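# Swing hanging ball to topple only the red pin

## Task

Use the suspended ball as a pendulum: swing it into the red pin so that pin falls over or leaves the elevated deck, while every other pin stays upright on the deck. Before the red pin is down, an upright pin may be contacted only by another pin, the ball or the ball's cord. Ball or cord contact is allowed only if the robot's last touch on them happened while the ball was drawn far back from its rest point, on the side away from the pins. After the red pin is down, the ball or cord may strike upright pins provided the robot is touching neither. The robot must never touch any pin. The stand, deck and base board form a single unattached piece: from the moment the ball is released from its far-back position until the red pin is down, neither the robot nor anything from the bench may touch that piece. Until the red pin is down, no pin may lean heavily, tip or fall because that piece was bumped or tilted, or while the robot is in contact with the ball or cord. The robot must also stay off the ball and cord whenever a pin is being struck or leaning heavily, and for a short time afterwards. Any of these breaches means failure, and a result that holds only because the robot is keeping it that way at the end is not a success. Nothing may be pushed or knocked off the table.

## Robot and tools

Robot: two arms, left_arm and right_arm, each with six joints and a gripper. The names are labels only; left_arm sits on the +y side of the scene. Shared frame: origin on the table surface midway between the arms, +x pointing out across the table, +z upward. Loose objects may occasionally get a brief external shove.

execute_actions takes "actions", a list holding one action, one wait, or nothing, plus an optional boolean "pictures". An empty list only reports the current state and includes camera images. Images otherwise arrive only when "pictures" is true. If a call is rejected, nothing reaches the robot.

Action: {"rows": [...], "steps": n}. n is 4 to 15 control steps, each 1/30 s, default 15. "rows" holds 1 to 15 rows; each row serves one step, and the final row repeats to fill any remaining steps. Every row has exactly 14 numbers covering both arms, even if one arm stays still: left_arm waist, shoulder, elbow, forearm roll, wrist pitch, wrist roll, opening, then the same seven for right_arm. Joint numbers are absolute target angles in radians, not offsets, on the same scale that Joint positions prints. Stated ranges per arm: waist -6.283..6.283, shoulder -2.059..2.094, elbow -3.927..0.192, forearm roll -6.283..6.283, wrist pitch -1.693..3.142, wrist roll -6.283..6.283. True ends may differ by up to 0.010 rad. A target beyond a stated end by more than 0.010 rad, and further out than the joint's last reported angle, gets the call rejected; a target past the real end is clipped there, and a "joint sent to its limit" line may follow (possibly about an earlier action). No such line does not prove more travel exists. Opening is a command from -1 (closed) to +1 (fully open), not a pose.

Wait: {"steps": n} with no rows, n up to 300; it returns once n steps have elapsed since the previous result, and your reply time is included in that count.

Motion limits: joint targets advance at most 3.14 rad/s, reach that rate after 0.16 s, and an arm's joints are slowed together so they finish together. Each step the sent target stays within 0.623 rad of the measured angle, and if targets would move the gripper more than 70 mm from its measured spot, they are pulled back. Distant targets therefore take several actions. Results are captured 4 steps before an action ends; those steps run while you reply. Between calls arms keep heading toward the last row sent, until they nearly stop or a step is HELD.

Result lines: the state line gives per arm end_effector_position (m), end_effector_quat_wxyz and linear/angular velocities (m/s, rad/s) in the scene frame; printed position can be off, more so at long reach. Joint positions and Joint velocities list each arm's joints (rad, rad/s) then finger pad gap (m, m/s; 0.084 m fully open). grip_measured is the measured opening on the command scale; commanding clearly below it squeezes (about 24 N per pad max for objects up to ~6 cm). "joint command not followed" means a clearance check altered or blocked joint targets on some steps; HELD marks steps where your row was partly or wholly not sent.

Gripper: fingers extend along its +z and close along its y; end_effector_position is the closed-finger point between pads, ~2 cm behind the tips, and tips advance ~10 mm as fingers close.

zoom_image: "camera" (cam_high, cam_low, cam_left_wrist, cam_right_wrist, each 896x504) and "region" [x0, y0, x1, y1] in image pixels from the top-left, no larger than 504x504; gives a closer look at that camera's latest image.

finished_scene: "scene", the current scene's integer number. Replying without any tool call ends everything.

Hazards: avoid arms striking or pressing each other; contact torque reaching a joint's limit (waist and shoulder 45.5, elbow and forearm roll 27.3, wrist pitch and wrist roll 18.2 N m, held weight included) halts that arm, backs the joint off and freezes it 10 s. Motors heat under load: a MOTOR HOT warning appears at 65 °C and at 80 °C brakes engage until cool (OVER-TEMPERATURE FAULT). Avoid drops, slams, hard hits and heavy pushes, and keep everything on the table. For this job: grasp or push the ball only while it is pulled well back away from the pins, release it cleanly, then keep the arms clear of the loose stand-deck-base piece, the pins, and the ball and cord until the red pin is down and things settle. Prefer quick, smooth moves.

Each tool is called after "Call:" as a command line: name --argument value for each argument, lists and objects as JSON in quotes; but a table of rows of numbers goes row by row, as --pt "numbers of a row", without its own name.

## Session

Call:
execute_actions --actions '[]'

Scene clock: 0.00 s of 3800.00 s.
left_arm: end_effector_position=(+0.1817, +0.2269, +0.1224) grip_measured=+1.00 end_effector_quat_wxyz=(+0.485, +0.800, -0.191, -0.299) end_effector_velocity=(-0.000, -0.000, +0.000) end_effector_angular_velocity=(-0.001, +0.002, -0.001) | right_arm: end_effector_position=(+0.1524, -0.4287, +0.1586) grip_measured=+1.00 end_effector_quat_wxyz=(+0.295, +0.837, -0.448, +0.107) end_effector_velocity=(-0.000, -0.000, +0.000) end_effector_angular_velocity=(-0.001, +0.001, -0.000)
Joint positions: left_arm=[ 0.208  0.221 -0.762 -0.54   1.673  0.966  0.084] | right_arm=[ 0.284 -0.988 -0.121 -0.594  1.413  1.413  0.084]
Joint velocities: left_arm=[ 0.    -0.     0.     0.     0.002 -0.     0.   ] | right_arm=[ 0.    -0.    -0.    -0.     0.001  0.     0.   ]
Motor temperatures (°C, as the motors report them): left_arm=[36 31 31 28 34 29] | right_arm=[36 30 30 30 33 34]

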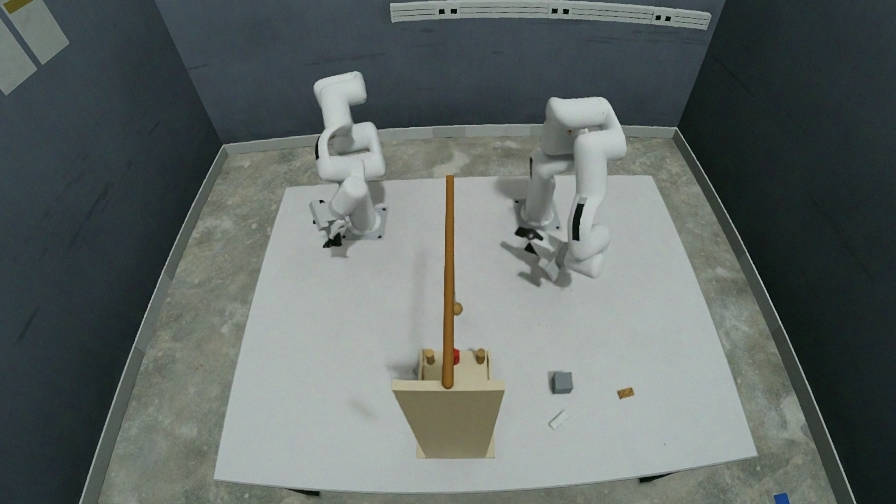

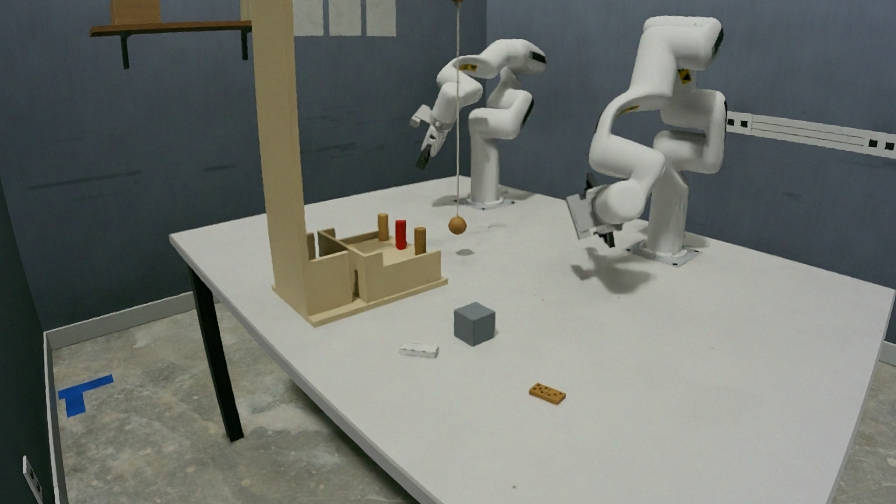

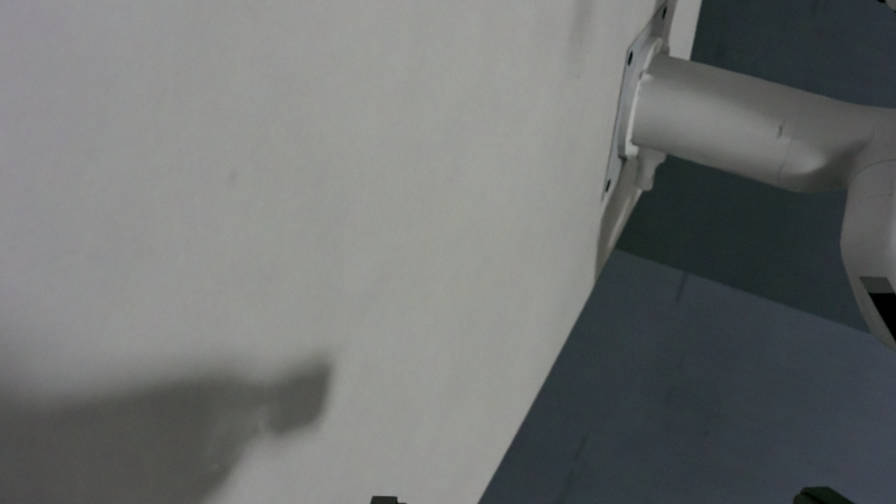

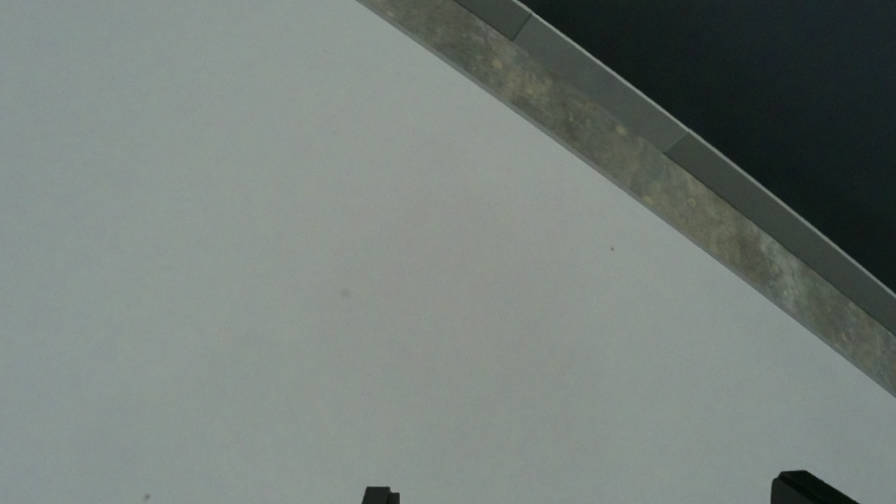

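Call:
zoom_image --camera "cam_high" --region '[350, 160, 570, 470]'

Call:
zoom_image --camera "cam_low" --region '[250, 150, 530, 350]'

Region (350, 160, 570, 470) of cam_high's 896x504 image, scaled by 1.626, with more detail than that image has; it fills the left 358 columns of this view, and the rest is white.

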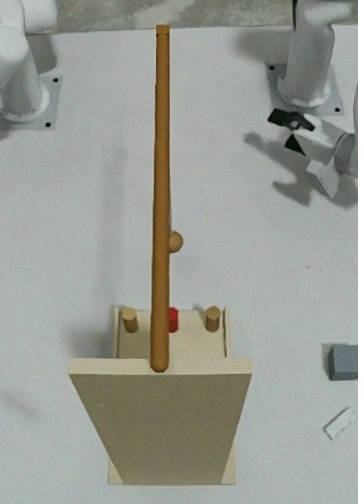

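Region (250, 150, 530, 350) of cam_low's 896x504 image, scaled by 1.800, with more detail than that image has; it fills the top 360 rows of this view, and the rest is white.

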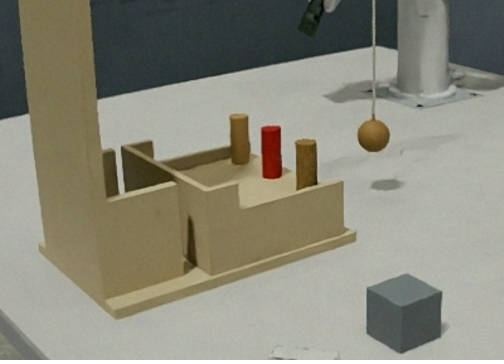

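Call:
execute_actions --actions '[{"rows":[[-1.085,-0.198,-0.532,1.224,0.727,1.086,1,0.284,-0.988,-0.121,-0.594,1.413,1.413,1]],"steps":15}]'

Call:
execute_actions --actions '[{"steps":20}]' --pictures true

Scene clock: 2.47 s of 3800.00 s.
left_arm: end_effector_position=(+0.2324, +0.2119, +0.0799) grip_measured=+1.00 end_effector_quat_wxyz=(+0.014, +0.695, -0.695, -0.182) end_effector_velocity=(+0.247, -0.391, +0.053) end_effector_angular_velocity=(+0.384, -1.840, -3.787) | right_arm: end_effector_position=(+0.1525, -0.4287, +0.1586) grip_measured=+1.00 end_effector_quat_wxyz=(+0.295, +0.837, -0.448, +0.107) end_effector_velocity=(-0.000, -0.000, +0.000) end_effector_angular_velocity=(-0.001, +0.001, -0.001)
Joint positions: left_arm=[-0.442 -0.102 -0.59   0.109  1.051  1.057  0.084] | right_arm=[ 0.284 -0.988 -0.121 -0.594  1.413  1.413  0.084]
Joint velocities: left_arm=[-2.031 -0.385  0.223  2.019 -1.355  0.117 -0.   ] | right_arm=[-0.     0.    -0.    -0.     0.002  0.     0.   ]
Motor temperatures (°C, as the motors report them): left_arm=[36 31 31 28 34 29] | right_arm=[36 30 30 30 33 34]
Steps of this call (steps 1 to 63: nothing new was sent; steps 64 to 74: the first 11 steps of this action). Readings (joint positions):
64: left_arm=[0.207 0.221 -0.762 -0.539 1.672 0.966] | right_arm=[0.284 -0.988 -0.121 -0.594 1.413 1.413]
65: left_arm=[0.199 0.215 -0.758 -0.529 1.661 0.968] | right_arm=[0.284 -0.988 -0.121 -0.594 1.413 1.413]
67: left_arm=[0.132 0.170 -0.732 -0.459 1.590 0.982] | right_arm=[0.284 -0.988 -0.121 -0.594 1.413 1.413]
71: left_arm=[-0.211 -0.029 -0.627 -0.119 1.252 1.037] | right_arm=[0.284 -0.988 -0.121 -0.594 1.413 1.413]
74: the state above

Scene clock: 3.13 s of 3800.00 s.
left_arm: end_effector_position=(+0.2503, +0.0004, +0.1497) grip_measured=+1.00 end_effector_quat_wxyz=(+0.382, -0.004, +0.924, -0.000) end_effector_velocity=(+0.000, -0.003, +0.002) end_effector_angular_velocity=(+0.004, -0.011, -0.019) | right_arm: end_effector_position=(+0.1525, -0.4287, +0.1586) grip_measured=+1.00 end_effector_quat_wxyz=(+0.295, +0.837, -0.448, +0.107) end_effector_velocity=(+0.000, +0.000, +0.000) end_effector_angular_velocity=(+0.000, -0.001, +0.001)
Joint positions: left_arm=[-1.083 -0.198 -0.531  1.221  0.728  1.086  0.084] | right_arm=[ 0.284 -0.988 -0.121 -0.594  1.413  1.413  0.084]
Joint velocities: left_arm=[-0.003  0.    -0.001  0.019 -0.003  0.    -0.   ] | right_arm=[ 0.001 -0.    -0.     0.    -0.001  0.     0.   ]
Motor temperatures (°C, as the motors report them): left_arm=[36 31 31 28 34 29] | right_arm=[36 30 31 30 33 34]
Kept back: nothing.
Steps of this call (steps 1 to 4: the last 4 steps of your previous action; steps 5 to 20: the robot went on to your last target). Readings (joint positions):
1: left_arm=[-0.508 -0.114 -0.583 0.175 1.011 1.061] | right_arm=[0.284 -0.988 -0.121 -0.594 1.413 1.413]
2: left_arm=[-0.572 -0.124 -0.577 0.239 0.977 1.064] | right_arm=[0.284 -0.988 -0.121 -0.594 1.413 1.413]
4: left_arm=[-0.688 -0.140 -0.566 0.367 0.922 1.069] | right_arm=[0.284 -0.988 -0.121 -0.594 1.413 1.413]
8: left_arm=[-0.871 -0.166 -0.550 0.667 0.832 1.077] | right_arm=[0.284 -0.988 -0.121 -0.594 1.413 1.413]
20: the state above

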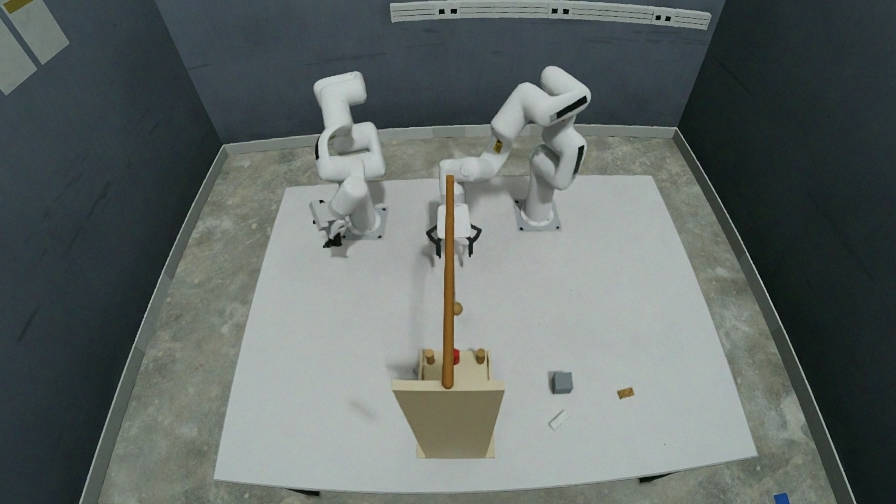

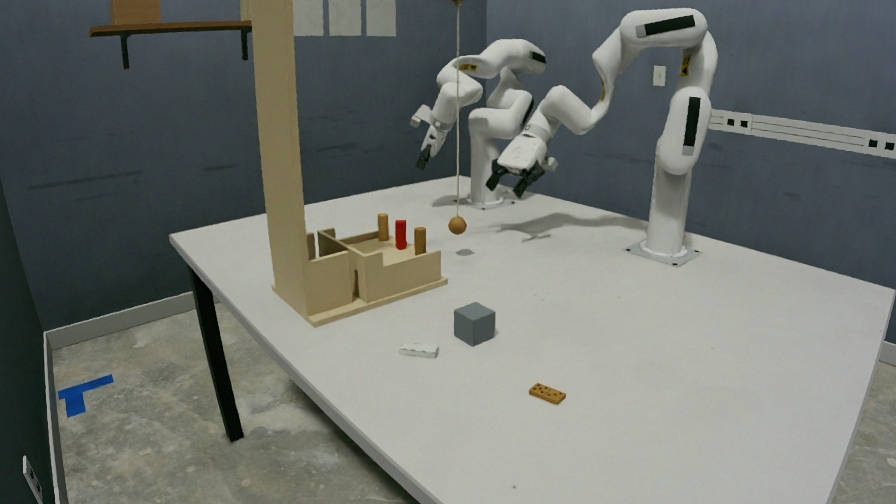

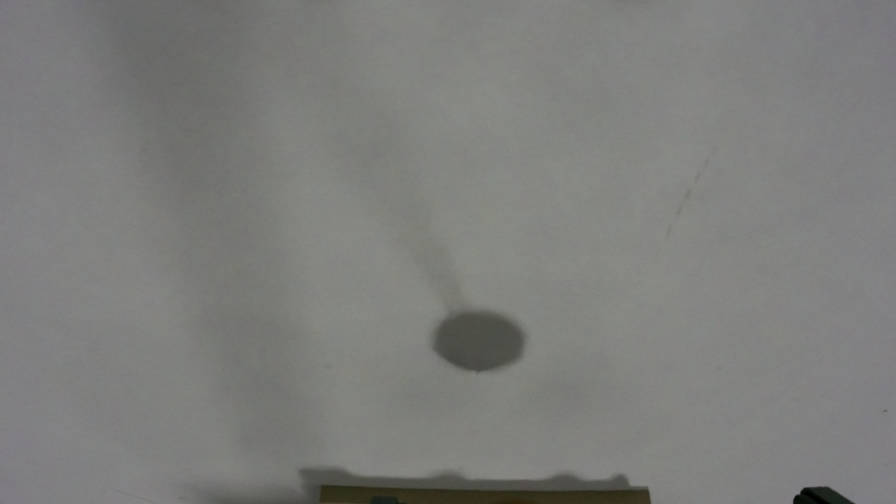

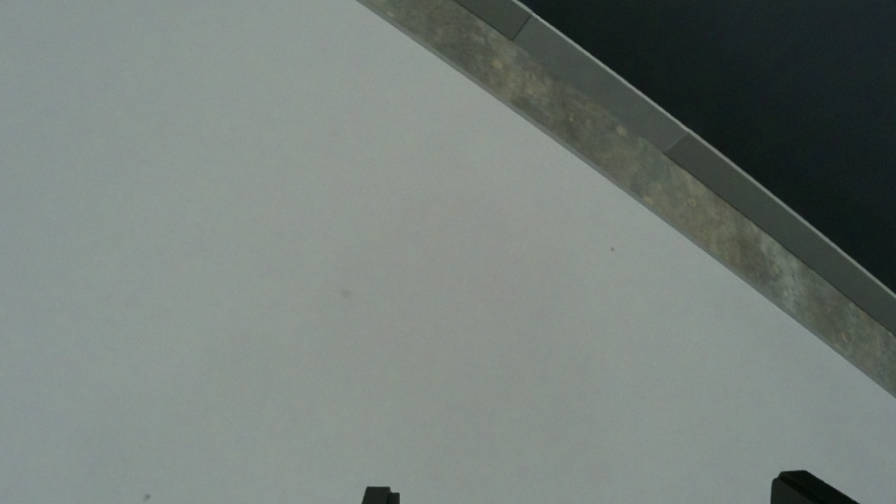

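Call:
execute_actions --actions '[{"rows":[[-0.804,0.146,-0.728,1.612,0.535,0.89,1,0.284,-0.988,-0.121,-0.594,1.413,1.413,1]],"steps":15}]'

Call:
execute_actions --actions '[{"steps":8}]' --pictures true

Call:
zoom_image --camera "cam_low" --region '[360, 150, 560, 290]'

Call:
zoom_image --camera "cam_high" --region '[390, 250, 520, 390]'

Scene clock: 3.93 s of 3800.00 s.
left_arm: end_effector_position=(+0.3477, +0.0100, +0.0844) grip_measured=+1.00 end_effector_quat_wxyz=(+0.382, -0.000, +0.924, +0.004) end_effector_velocity=(+0.033, +0.020, -0.061) end_effector_angular_velocity=(-0.000, +0.071, -0.031) | right_arm: end_effector_position=(+0.1525, -0.4287, +0.1586) grip_measured=+1.00 end_effector_quat_wxyz=(+0.295, +0.837, -0.448, +0.107) end_effector_velocity=(+0.000, +0.000, -0.000) end_effector_angular_velocity=(+0.000, -0.000, +0.000)
Joint positions: left_arm=[-0.808  0.142 -0.72   1.602  0.543  0.896  0.084] | right_arm=[ 0.284 -0.988 -0.121 -0.594  1.413  1.413  0.084]
Joint velocities: left_arm=[ 0.153  0.191 -0.081  0.235 -0.142 -0.128  0.   ] | right_arm=[-0.     0.     0.     0.    -0.001 -0.     0.   ]
Motor temperatures (°C, as the motors report them): left_arm=[36 31 31 28 34 29] | right_arm=[36 30 31 30 33 34]
Steps of this call (steps 1 to 13: the robot went on to your last target; steps 14 to 24: the first 11 steps of this action). Readings (joint positions):
14: left_arm=[-1.084 -0.197 -0.532 1.225 0.726 1.085] | right_arm=[0.284 -0.988 -0.121 -0.594 1.413 1.413]
15: left_arm=[-1.078 -0.190 -0.537 1.234 0.721 1.080] | right_arm=[0.284 -0.988 -0.121 -0.594 1.413 1.413]
17: left_arm=[-1.030 -0.131 -0.573 1.304 0.685 1.044] | right_arm=[0.284 -0.988 -0.121 -0.594 1.413 1.413]
21: left_arm=[-0.868 0.068 -0.685 1.523 0.580 0.936] | right_arm=[0.284 -0.988 -0.121 -0.594 1.413 1.413]
24: the state above

Scene clock: 4.20 s of 3800.00 s.
left_arm: end_effector_position=(+0.3496, +0.0067, +0.0862) grip_measured=+1.00 end_effector_quat_wxyz=(+0.383, +0.001, +0.924, -0.001) end_effector_velocity=(-0.000, +0.004, -0.005) end_effector_angular_velocity=(+0.009, +0.005, +0.002) | right_arm: end_effector_position=(+0.1525, -0.4287, +0.1586) grip_measured=+1.00 end_effector_quat_wxyz=(+0.295, +0.837, -0.448, +0.107) end_effector_velocity=(-0.000, -0.000, +0.000) end_effector_angular_velocity=(-0.001, +0.000, +0.000)
Joint positions: left_arm=[-0.805  0.144 -0.728  1.611  0.535  0.89   0.084] | right_arm=[ 0.284 -0.988 -0.121 -0.594  1.413  1.413  0.084]
Joint velocities: left_arm=[ 0.004  0.008  0.003  0.004  0.001 -0.001 -0.   ] | right_arm=[ 0.001 -0.     0.    -0.     0.001  0.    -0.   ]
Motor temperatures (°C, as the motors report them): left_arm=[36 31 31 28 34 29] | right_arm=[36 30 31 30 33 34]
Kept back: nothing.
Steps of this call (steps 1 to 4: the last 4 steps of your previous action; steps 5 to 8: the robot went on to your last target). Readings (joint positions):
1: left_arm=[-0.805 0.146 -0.722 1.607 0.539 0.893] | right_arm=[0.284 -0.988 -0.121 -0.594 1.413 1.413]
2: left_arm=[-0.804 0.146 -0.724 1.609 0.537 0.892] | right_arm=[0.284 -0.988 -0.121 -0.594 1.413 1.413]
4: left_arm=[-0.805 0.144 -0.727 1.611 0.535 0.891] | right_arm=[0.284 -0.988 -0.121 -0.594 1.413 1.413]
8: the state above

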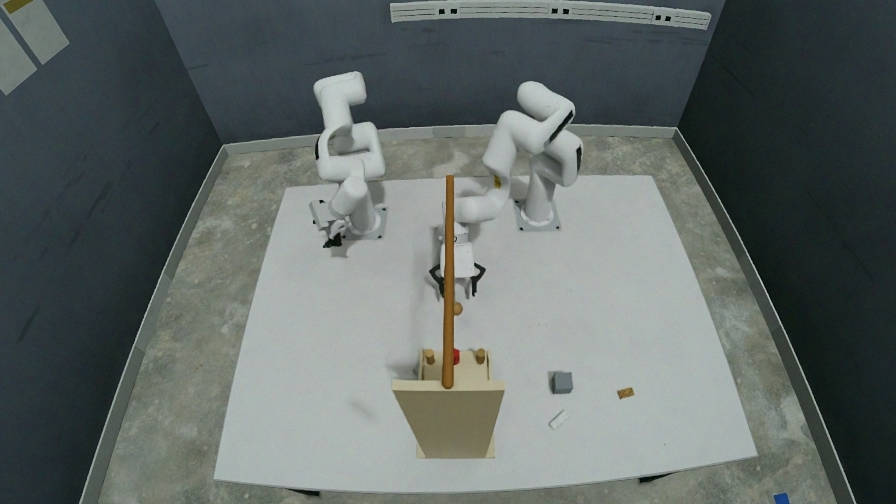

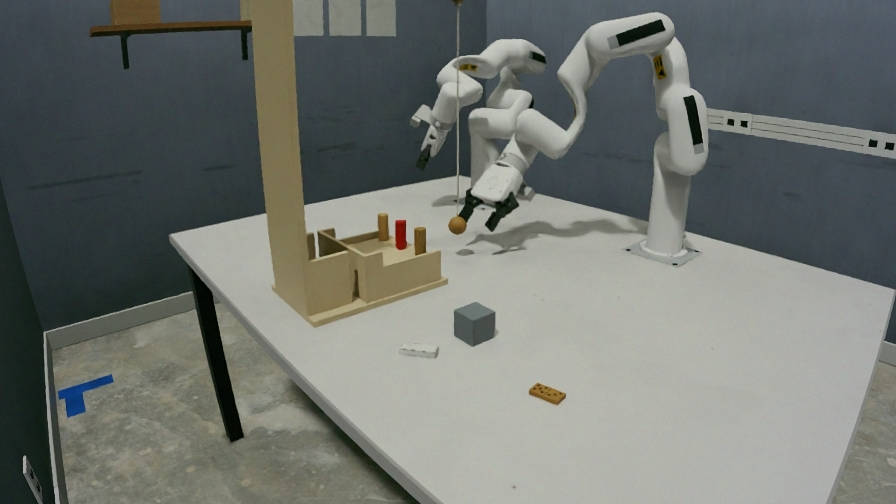

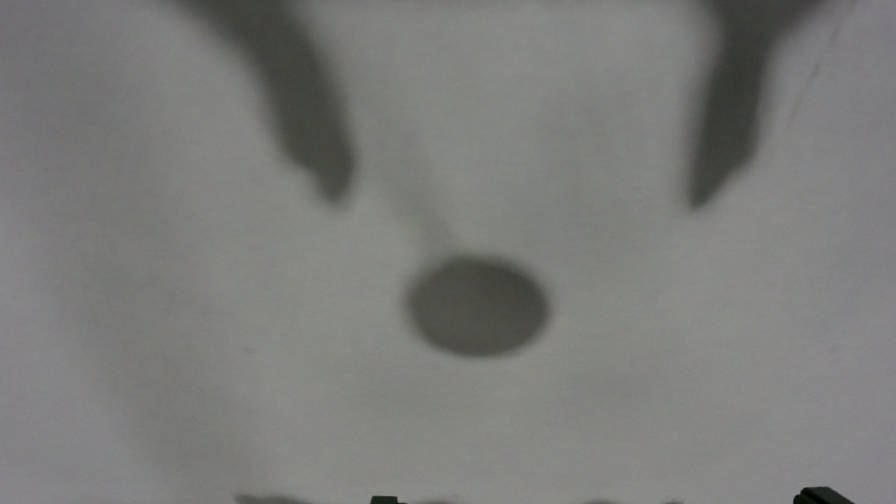

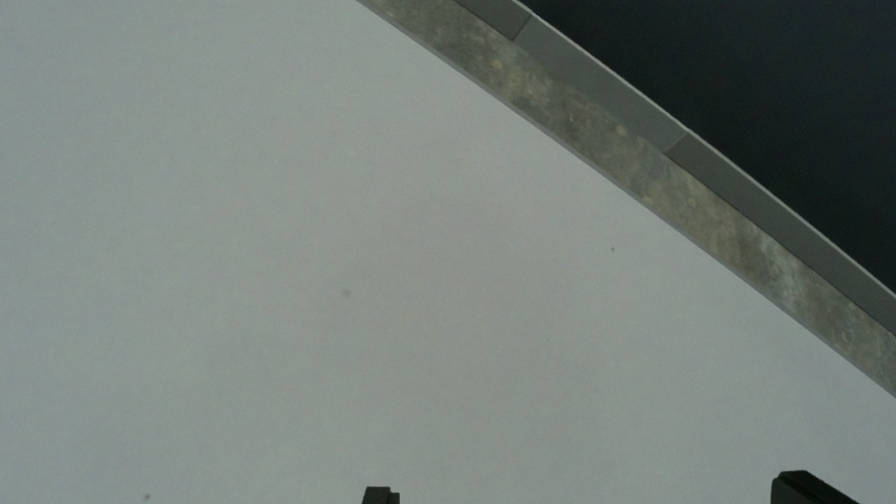

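Region (360, 150, 560, 290) of cam_low's 896x504 image, scaled by 2.520, with more detail than that image has; it fills the top 353 rows of this view, and the rest is white.

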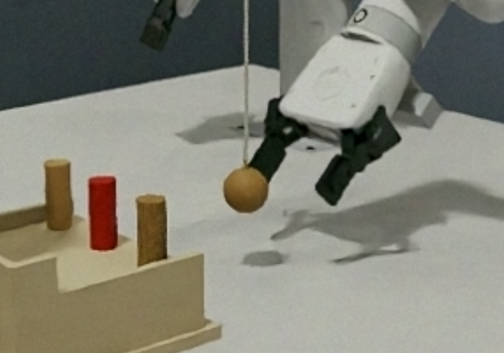

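Region (390, 250, 520, 390) of cam_high's 896x504 image, scaled by 3.600, with more detail than that image has; it fills the left 468 columns of this view, and the rest is white.

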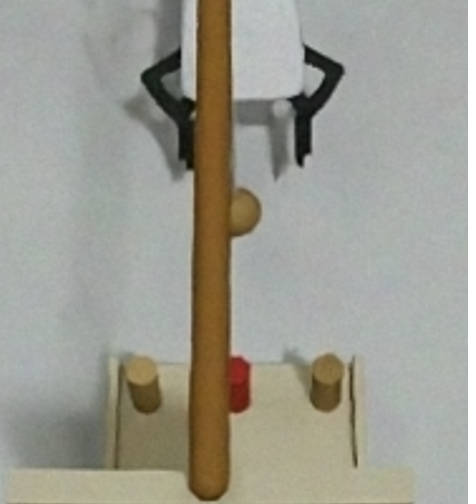

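Call:
execute_actions --actions '[{"rows":[[-0.784,0.169,-0.76,1.612,0.523,0.908,1,0.284,-0.988,-0.121,-0.594,1.413,1.413,1],[-0.763,0.192,-0.793,1.613,0.511,0.926,1,0.284,-0.988,-0.121,-0.594,1.413,1.413,1],[-0.742,0.215,-0.826,1.614,0.5,0.944,1,0.284,-0.988,-0.121,-0.594,1.413,1.413,1],[-0.722,0.238,-0.858,1.615,0.487,0.962,1,0.284,-0.988,-0.121,-0.594,1.413,1.413,1]],"steps":15}]' --pictures true

Call:
zoom_image --camera "cam_low" --region '[360, 150, 560, 290]'

Call:
zoom_image --camera "cam_high" --region '[390, 250, 520, 390]'

Scene clock: 5.40 s of 3800.00 s.
left_arm: end_effector_position=(+0.3978, +0.0024, +0.0884) grip_measured=+1.00 end_effector_quat_wxyz=(+0.382, -0.000, +0.924, -0.000) end_effector_velocity=(-0.012, -0.001, -0.010) end_effector_angular_velocity=(+0.014, +0.022, -0.023) | right_arm: end_effector_position=(+0.1525, -0.4287, +0.1586) grip_measured=+1.00 end_effector_quat_wxyz=(+0.295, +0.837, -0.448, +0.107) end_effector_velocity=(-0.000, -0.000, +0.000) end_effector_angular_velocity=(-0.000, +0.000, -0.000)
Joint positions: left_arm=[-0.722  0.238 -0.857  1.615  0.487  0.962  0.084] | right_arm=[ 0.284 -0.988 -0.121 -0.594  1.413  1.413  0.084]
Joint velocities: left_arm=[-0.01   0.004  0.019  0.001 -0.011  0.007 -0.   ] | right_arm=[-0.  0. -0.  0.  0.  0.  0.]
Motor temperatures (°C, as the motors report them): left_arm=[36 31 31 28 34 29] | right_arm=[36 30 31 30 33 34]
Steps of this call (steps 1 to 25: the robot went on to your last target; steps 26 to 36: the first 11 steps of this action). Readings (joint positions):
26: left_arm=[-0.804 0.147 -0.729 1.612 0.534 0.891] | right_arm=[0.284 -0.988 -0.121 -0.594 1.413 1.413]
27: left_arm=[-0.799 0.152 -0.736 1.612 0.530 0.896] | right_arm=[0.284 -0.988 -0.121 -0.594 1.413 1.413]
29: left_arm=[-0.771 0.185 -0.781 1.613 0.514 0.921] | right_arm=[0.284 -0.988 -0.121 -0.594 1.413 1.413]
33: left_arm=[-0.722 0.235 -0.858 1.615 0.490 0.959] | right_arm=[0.284 -0.988 -0.121 -0.594 1.413 1.413]
36: the state above

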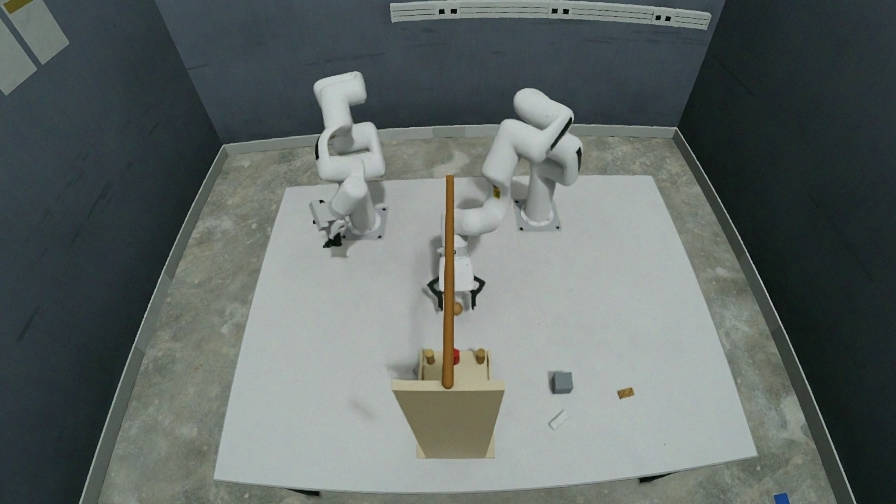

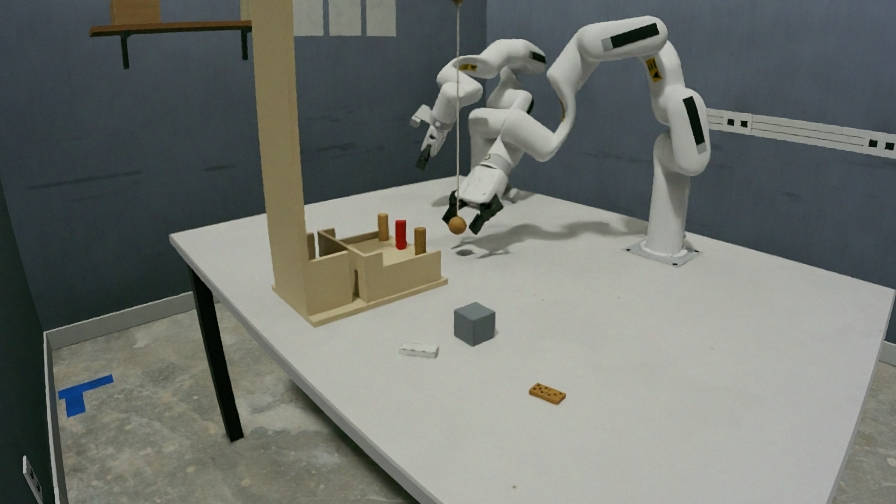

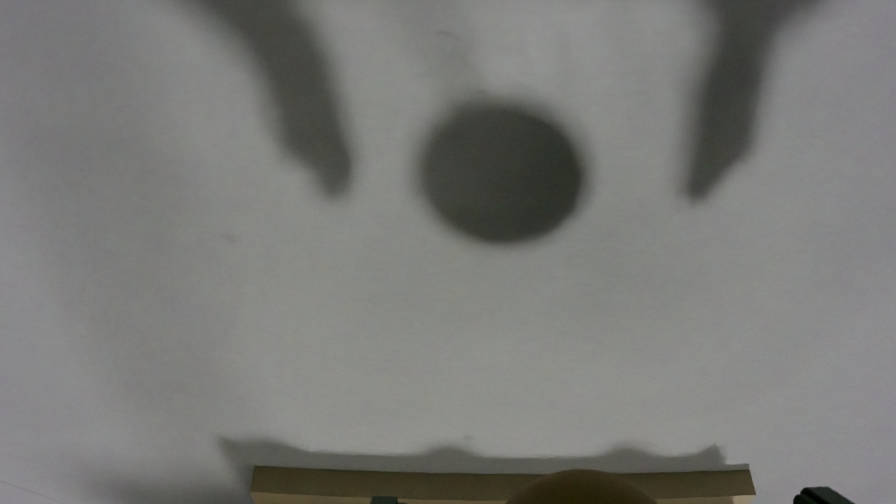

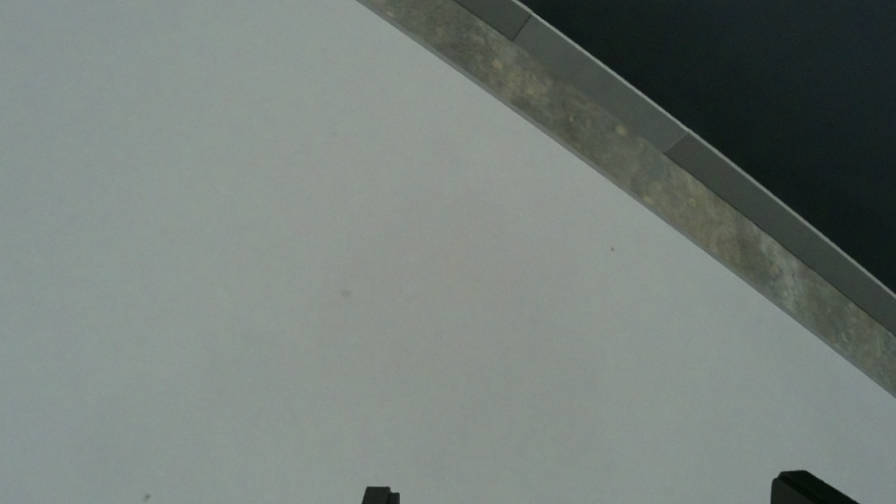

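Region (360, 150, 560, 290) of cam_low's 896x504 image, scaled by 2.520, with more detail than that image has; it fills the top 353 rows of this view, and the rest is white.

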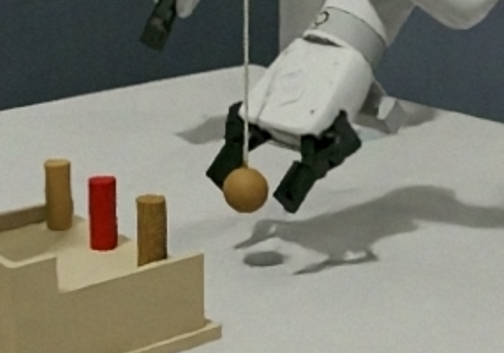

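Region (390, 250, 520, 390) of cam_high's 896x504 image, scaled by 3.600, with more detail than that image has; it fills the left 468 columns of this view, and the rest is white.

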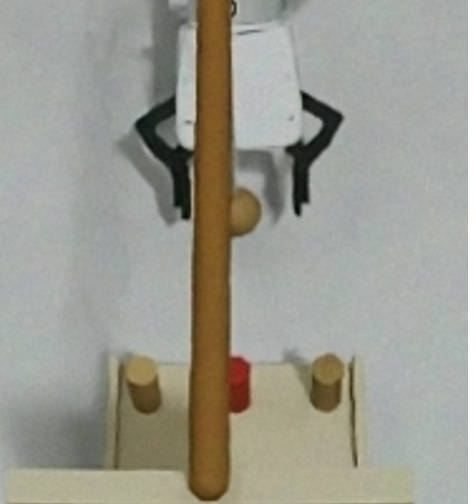

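Call:
execute_actions --actions '[{"rows":[[-0.705,0.261,-0.892,1.616,0.476,0.98,1,0.284,-0.988,-0.121,-0.594,1.413,1.413,1],[-0.705,0.261,-0.892,1.616,0.476,0.98,1,0.284,-0.988,-0.121,-0.594,1.413,1.413,1],[-0.705,0.261,-0.892,1.616,0.476,0.98,1,0.284,-0.988,-0.121,-0.594,1.413,1.413,1],[-0.705,0.261,-0.892,1.616,0.476,0.98,0.5,0.284,-0.988,-0.121,-0.594,1.413,1.413,1],[-0.705,0.261,-0.892,1.616,0.476,0.98,0.2,0.284,-0.988,-0.121,-0.594,1.413,1.413,1],[-0.705,0.261,-0.892,1.616,0.476,0.98,-0.25,0.284,-0.988,-0.121,-0.594,1.413,1.413,1]],"steps":15}]'

Call:
execute_actions --actions '[{"steps":12}]' --pictures true

Scene clock: 6.07 s of 3800.00 s.
left_arm: end_effector_position=(+0.4098, +0.0001, +0.0899) grip_measured=-0.05 end_effector_quat_wxyz=(+0.384, +0.001, +0.923, -0.001) end_effector_velocity=(-0.001, -0.001, -0.000) end_effector_angular_velocity=(-0.001, +0.002, -0.003) | right_arm: end_effector_position=(+0.1525, -0.4287, +0.1586) grip_measured=+1.00 end_effector_quat_wxyz=(+0.295, +0.837, -0.448, +0.107) end_effector_velocity=(+0.000, +0.000, -0.000) end_effector_angular_velocity=(+0.001, -0.001, +0.001)
Joint positions: left_arm=[-0.705  0.261 -0.892  1.616  0.476  0.98   0.042] | right_arm=[ 0.284 -0.988 -0.121 -0.594  1.413  1.413  0.084]
Joint velocities: left_arm=[-0.001 -0.     0.001 -0.    -0.003  0.001  0.   ] | right_arm=[-0.    -0.     0.     0.    -0.001 -0.     0.   ]
Motor temperatures (°C, as the motors report them): left_arm=[36 31 31 28 34 29] | right_arm=[36 30 31 30 33 34]
Steps of this call (steps 1 to 4: the last 4 steps of your previous action; steps 5 to 9: the robot went on to your last target; steps 10 to 20: the first 11 steps of this action). Readings (joint positions):
10: left_arm=[-0.722 0.238 -0.859 1.615 0.487 0.963] | right_arm=[0.284 -0.988 -0.121 -0.594 1.413 1.413]
11: left_arm=[-0.718 0.244 -0.866 1.615 0.483 0.967] | right_arm=[0.284 -0.988 -0.121 -0.594 1.413 1.413]
13: left_arm=[-0.708 0.258 -0.887 1.616 0.478 0.977] | right_arm=[0.284 -0.988 -0.121 -0.594 1.413 1.413]
17: left_arm=[-0.705 0.261 -0.892 1.616 0.476 0.980] | right_arm=[0.284 -0.988 -0.121 -0.594 1.413 1.413]
20: the state above

Scene clock: 6.47 s of 3800.00 s.
left_arm: end_effector_position=(+0.4099, +0.0002, +0.0899) grip_measured=-0.05 end_effector_quat_wxyz=(+0.384, +0.001, +0.923, -0.001) end_effector_velocity=(-0.000, -0.000, -0.000) end_effector_angular_velocity=(-0.001, +0.001, -0.001) | right_arm: end_effector_position=(+0.1525, -0.4287, +0.1586) grip_measured=+1.00 end_effector_quat_wxyz=(+0.295, +0.837, -0.448, +0.107) end_effector_velocity=(+0.001, +0.000, -0.000) end_effector_angular_velocity=(+0.001, -0.002, +0.002)
Joint positions: left_arm=[-0.705  0.261 -0.892  1.616  0.476  0.98   0.042] | right_arm=[ 0.284 -0.988 -0.121 -0.594  1.413  1.413  0.084]
Joint velocities: left_arm=[ 0.     0.    -0.     0.    -0.002 -0.     0.   ] | right_arm=[ 0.    -0.    -0.     0.    -0.003 -0.    -0.   ]
Motor temperatures (°C, as the motors report them): left_arm=[36 31 31 28 34 29] | right_arm=[36 30 31 30 33 34]
Kept back: nothing.
Steps of this call (steps 1 to 4: the last 4 steps of your previous action; steps 5 to 12: the robot went on to your last target). Readings (joint positions):
1: left_arm=[-0.705 0.261 -0.892 1.616 0.476 0.980] | right_arm=[0.284 -0.988 -0.121 -0.594 1.413 1.413]
2: left_arm=[-0.705 0.261 -0.892 1.616 0.476 0.980] | right_arm=[0.284 -0.988 -0.121 -0.594 1.413 1.413]
4: left_arm=[-0.705 0.261 -0.892 1.616 0.476 0.980] | right_arm=[0.284 -0.988 -0.121 -0.594 1.413 1.413]
8: left_arm=[-0.705 0.261 -0.892 1.616 0.476 0.980] | right_arm=[0.284 -0.988 -0.121 -0.594 1.413 1.413]
12: the state above

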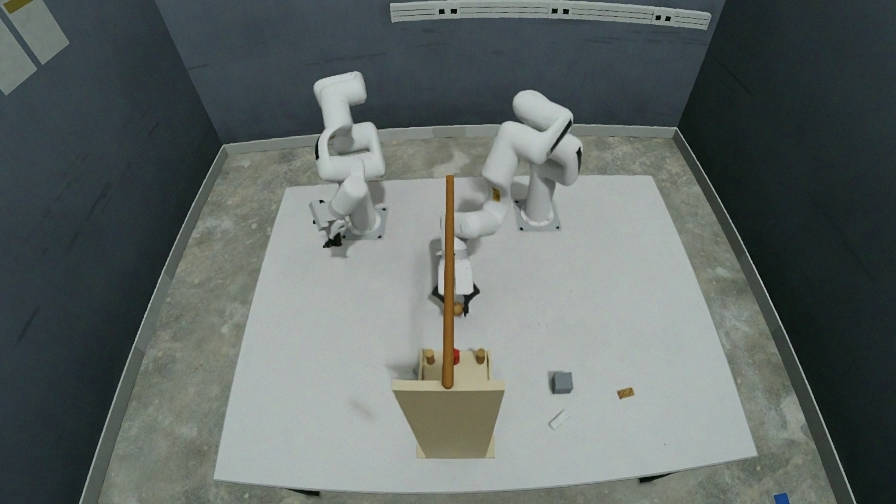

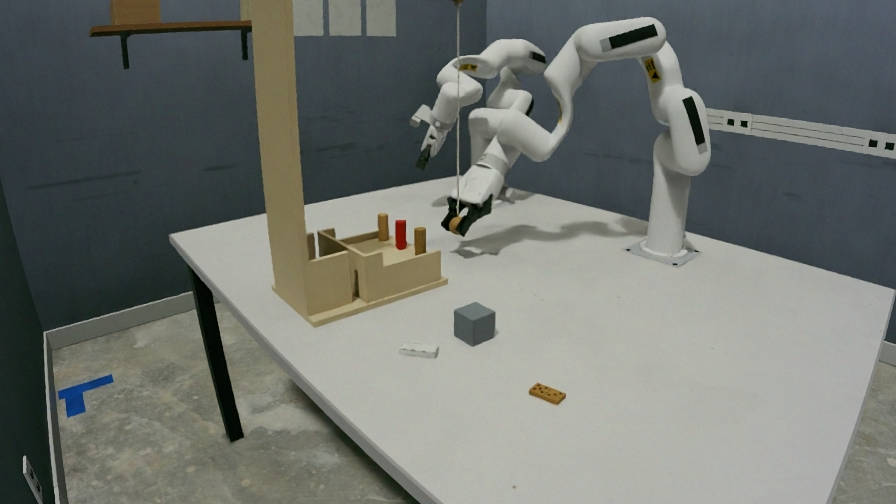

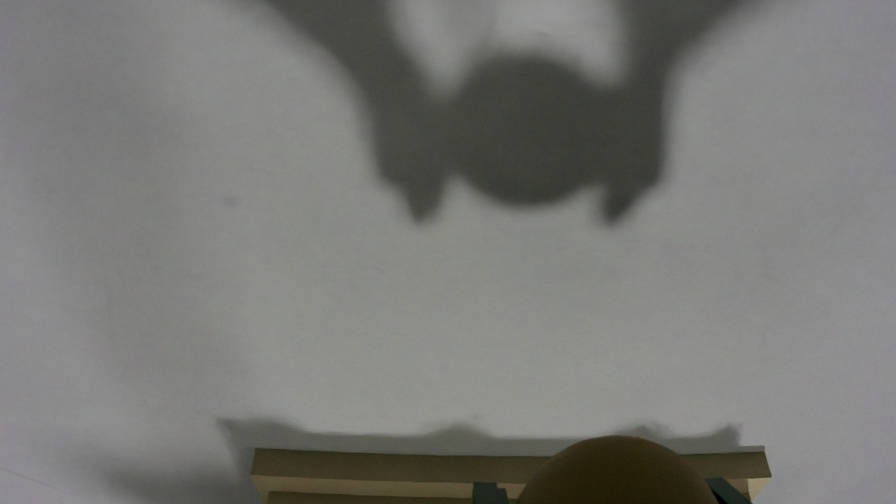

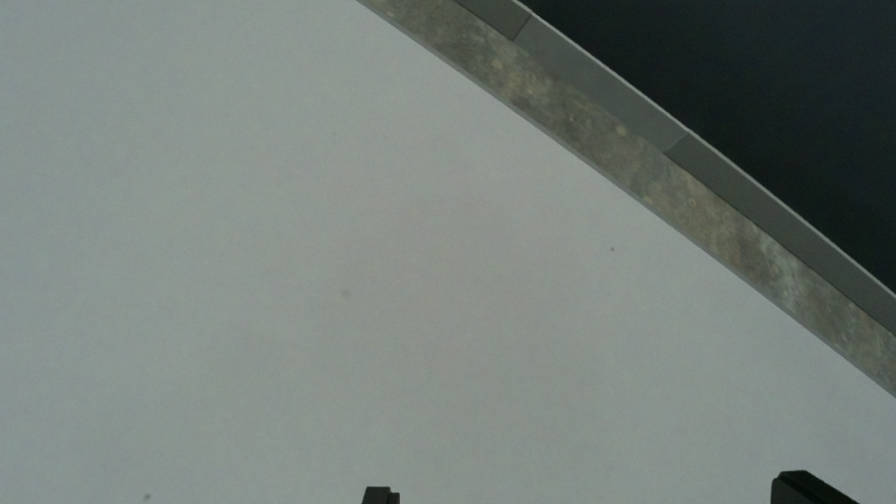

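Call:
execute_actions --actions '[{"rows":[[-0.755,0.216,-0.853,1.576,0.507,0.98,-0.25,0.284,-0.988,-0.121,-0.594,1.413,1.413,1],[-0.805,0.17,-0.813,1.535,0.537,0.98,-0.25,0.284,-0.988,-0.121,-0.594,1.413,1.413,1],[-0.854,0.125,-0.774,1.495,0.568,0.98,-0.25,0.284,-0.988,-0.121,-0.594,1.413,1.413,1],[-0.904,0.08,-0.734,1.454,0.6,0.985,-0.25,0.284,-0.988,-0.121,-0.594,1.413,1.413,1],[-0.954,0.035,-0.695,1.414,0.63,0.985,-0.25,0.284,-0.988,-0.121,-0.594,1.413,1.413,1],[-1.004,-0.011,-0.656,1.374,0.66,0.985,-0.25,0.284,-0.988,-0.121,-0.594,1.413,1.413,1],[-1.054,-0.056,-0.616,1.333,0.69,0.99,-0.25,0.284,-0.988,-0.121,-0.594,1.413,1.413,1],[-1.103,-0.101,-0.577,1.293,0.722,0.99,-0.25,0.284,-0.988,-0.121,-0.594,1.413,1.413,1],[-1.153,-0.147,-0.537,1.252,0.752,0.99,-0.25,0.284,-0.988,-0.121,-0.594,1.413,1.413,1],[-1.203,-0.192,-0.498,1.212,0.783,0.992,-0.25,0.284,-0.988,-0.121,-0.594,1.413,1.413,1]],"steps":15}]'

Call:
execute_actions --actions '[{"steps":12}]' --pictures true

Call:
zoom_image --camera "cam_high" --region '[390, 210, 520, 390]'

Scene clock: 7.30 s of 3800.00 s.
left_arm: end_effector_position=(+0.2579, -0.0196, +0.1323) grip_measured=-0.05 end_effector_quat_wxyz=(+0.389, +0.000, +0.921, -0.007) end_effector_velocity=(-0.535, +0.100, +0.063) end_effector_angular_velocity=(+0.054, +0.086, -0.021) | right_arm: end_effector_position=(+0.1525, -0.4287, +0.1586) grip_measured=+1.00 end_effector_quat_wxyz=(+0.295, +0.837, -0.448, +0.107) end_effector_velocity=(+0.000, -0.000, +0.000) end_effector_angular_velocity=(+0.000, -0.000, +0.000)
Joint positions: left_arm=[-1.085 -0.084 -0.594  1.309  0.708  0.989  0.042] | right_arm=[ 0.284 -0.988 -0.121 -0.594  1.413  1.413  0.084]
Joint velocities: left_arm=[-1.361 -1.239  1.089 -1.103  0.835  0.035  0.   ] | right_arm=[-0.     0.    -0.    -0.    -0.001 -0.    -0.   ]
Motor temperatures (°C, as the motors report them): left_arm=[36 31 31 28 34 29] | right_arm=[36 30 32 30 33 34]
Steps of this call (steps 1 to 14: the robot went on to your last target; steps 15 to 25: the first 11 steps of this action). Readings (joint positions):
15: left_arm=[-0.706 0.260 -0.891 1.615 0.477 0.980] | right_arm=[0.284 -0.988 -0.121 -0.594 1.413 1.413]
16: left_arm=[-0.713 0.253 -0.884 1.608 0.484 0.980] | right_arm=[0.284 -0.988 -0.121 -0.594 1.413 1.413]
18: left_arm=[-0.772 0.200 -0.836 1.558 0.523 0.980] | right_arm=[0.284 -0.988 -0.121 -0.594 1.413 1.413]
22: left_arm=[-0.949 0.040 -0.702 1.419 0.624 0.984] | right_arm=[0.284 -0.988 -0.121 -0.594 1.413 1.413]
25: the state above

Scene clock: 7.70 s of 3800.00 s.
left_arm: end_effector_position=(+0.2137, -0.0057, +0.1351) grip_measured=-0.05 end_effector_quat_wxyz=(+0.385, +0.002, +0.923, -0.002) end_effector_velocity=(-0.003, +0.000, -0.001) end_effector_angular_velocity=(-0.000, +0.003, -0.004) | right_arm: end_effector_position=(+0.1525, -0.4287, +0.1586) grip_measured=+1.00 end_effector_quat_wxyz=(+0.295, +0.837, -0.448, +0.107) end_effector_velocity=(+0.000, +0.000, +0.000) end_effector_angular_velocity=(-0.000, -0.000, +0.001)
Joint positions: left_arm=[-1.201 -0.191 -0.499  1.213  0.783  0.992  0.042] | right_arm=[ 0.284 -0.988 -0.121 -0.594  1.413  1.413  0.084]
Joint velocities: left_arm=[-0.007 -0.004  0.005 -0.003 -0.001 -0.001  0.   ] | right_arm=[ 0.     0.    -0.    -0.    -0.001  0.    -0.   ]
Motor temperatures (°C, as the motors report them): left_arm=[36 31 31 28 34 29] | right_arm=[36 30 32 30 33 34]
Kept back: nothing.
Steps of this call (steps 1 to 4: the last 4 steps of your previous action; steps 5 to 12: the robot went on to your last target). Readings (joint positions):
1: left_arm=[-1.129 -0.124 -0.558 1.274 0.735 0.990] | right_arm=[0.284 -0.988 -0.121 -0.594 1.413 1.413]
2: left_arm=[-1.166 -0.158 -0.529 1.245 0.756 0.991] | right_arm=[0.284 -0.988 -0.121 -0.594 1.413 1.413]
4: left_arm=[-1.197 -0.187 -0.501 1.219 0.776 0.992] | right_arm=[0.284 -0.988 -0.121 -0.594 1.413 1.413]
8: left_arm=[-1.201 -0.190 -0.499 1.213 0.783 0.992] | right_arm=[0.284 -0.988 -0.121 -0.594 1.413 1.413]
12: the state above

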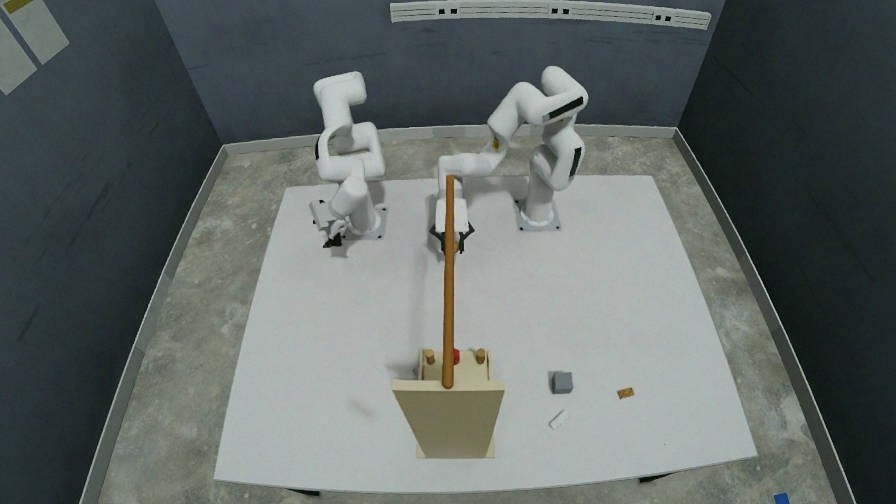

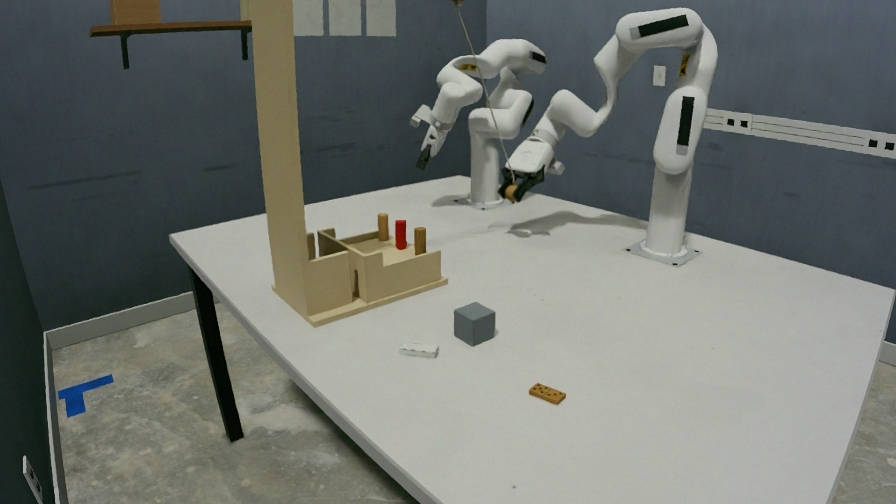

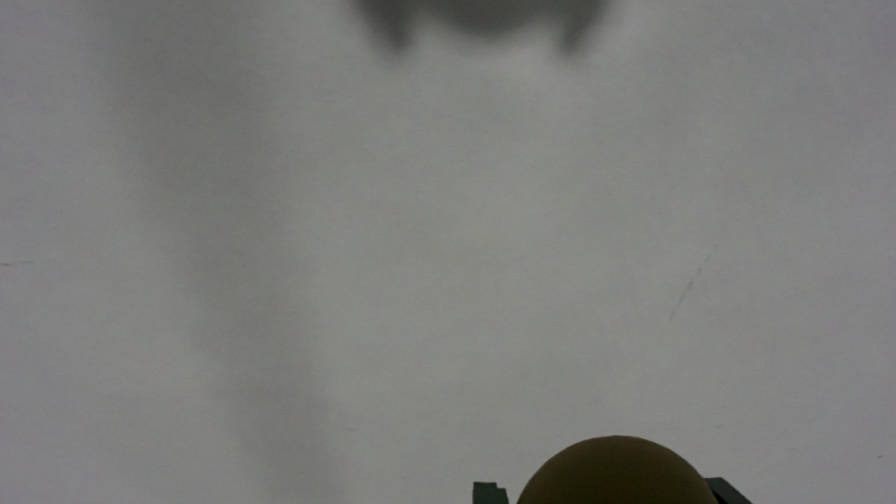

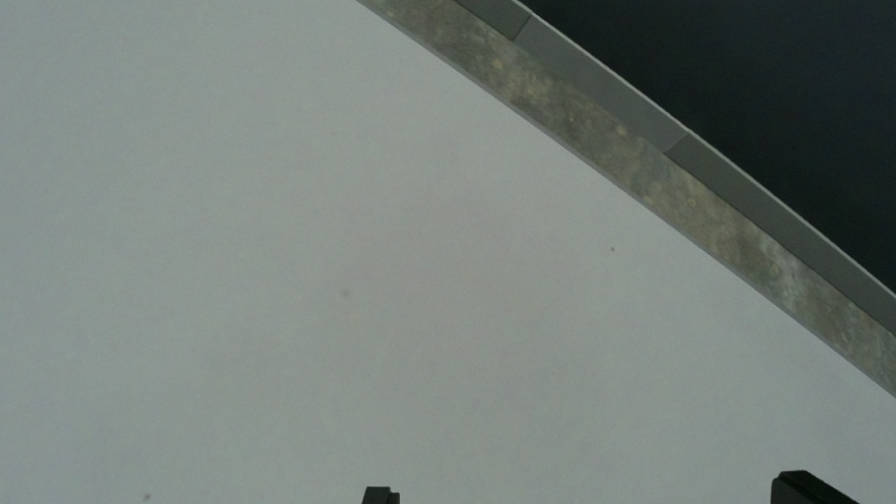

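Region (390, 210, 520, 390) of cam_high's 896x504 image, scaled by 2.800, with more detail than that image has.

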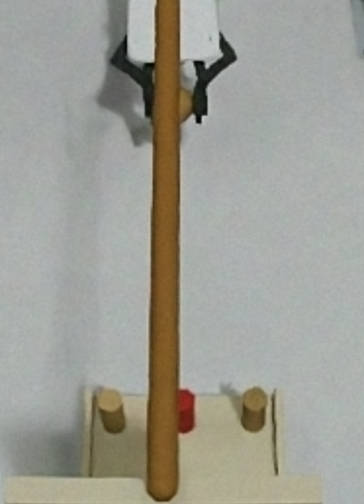

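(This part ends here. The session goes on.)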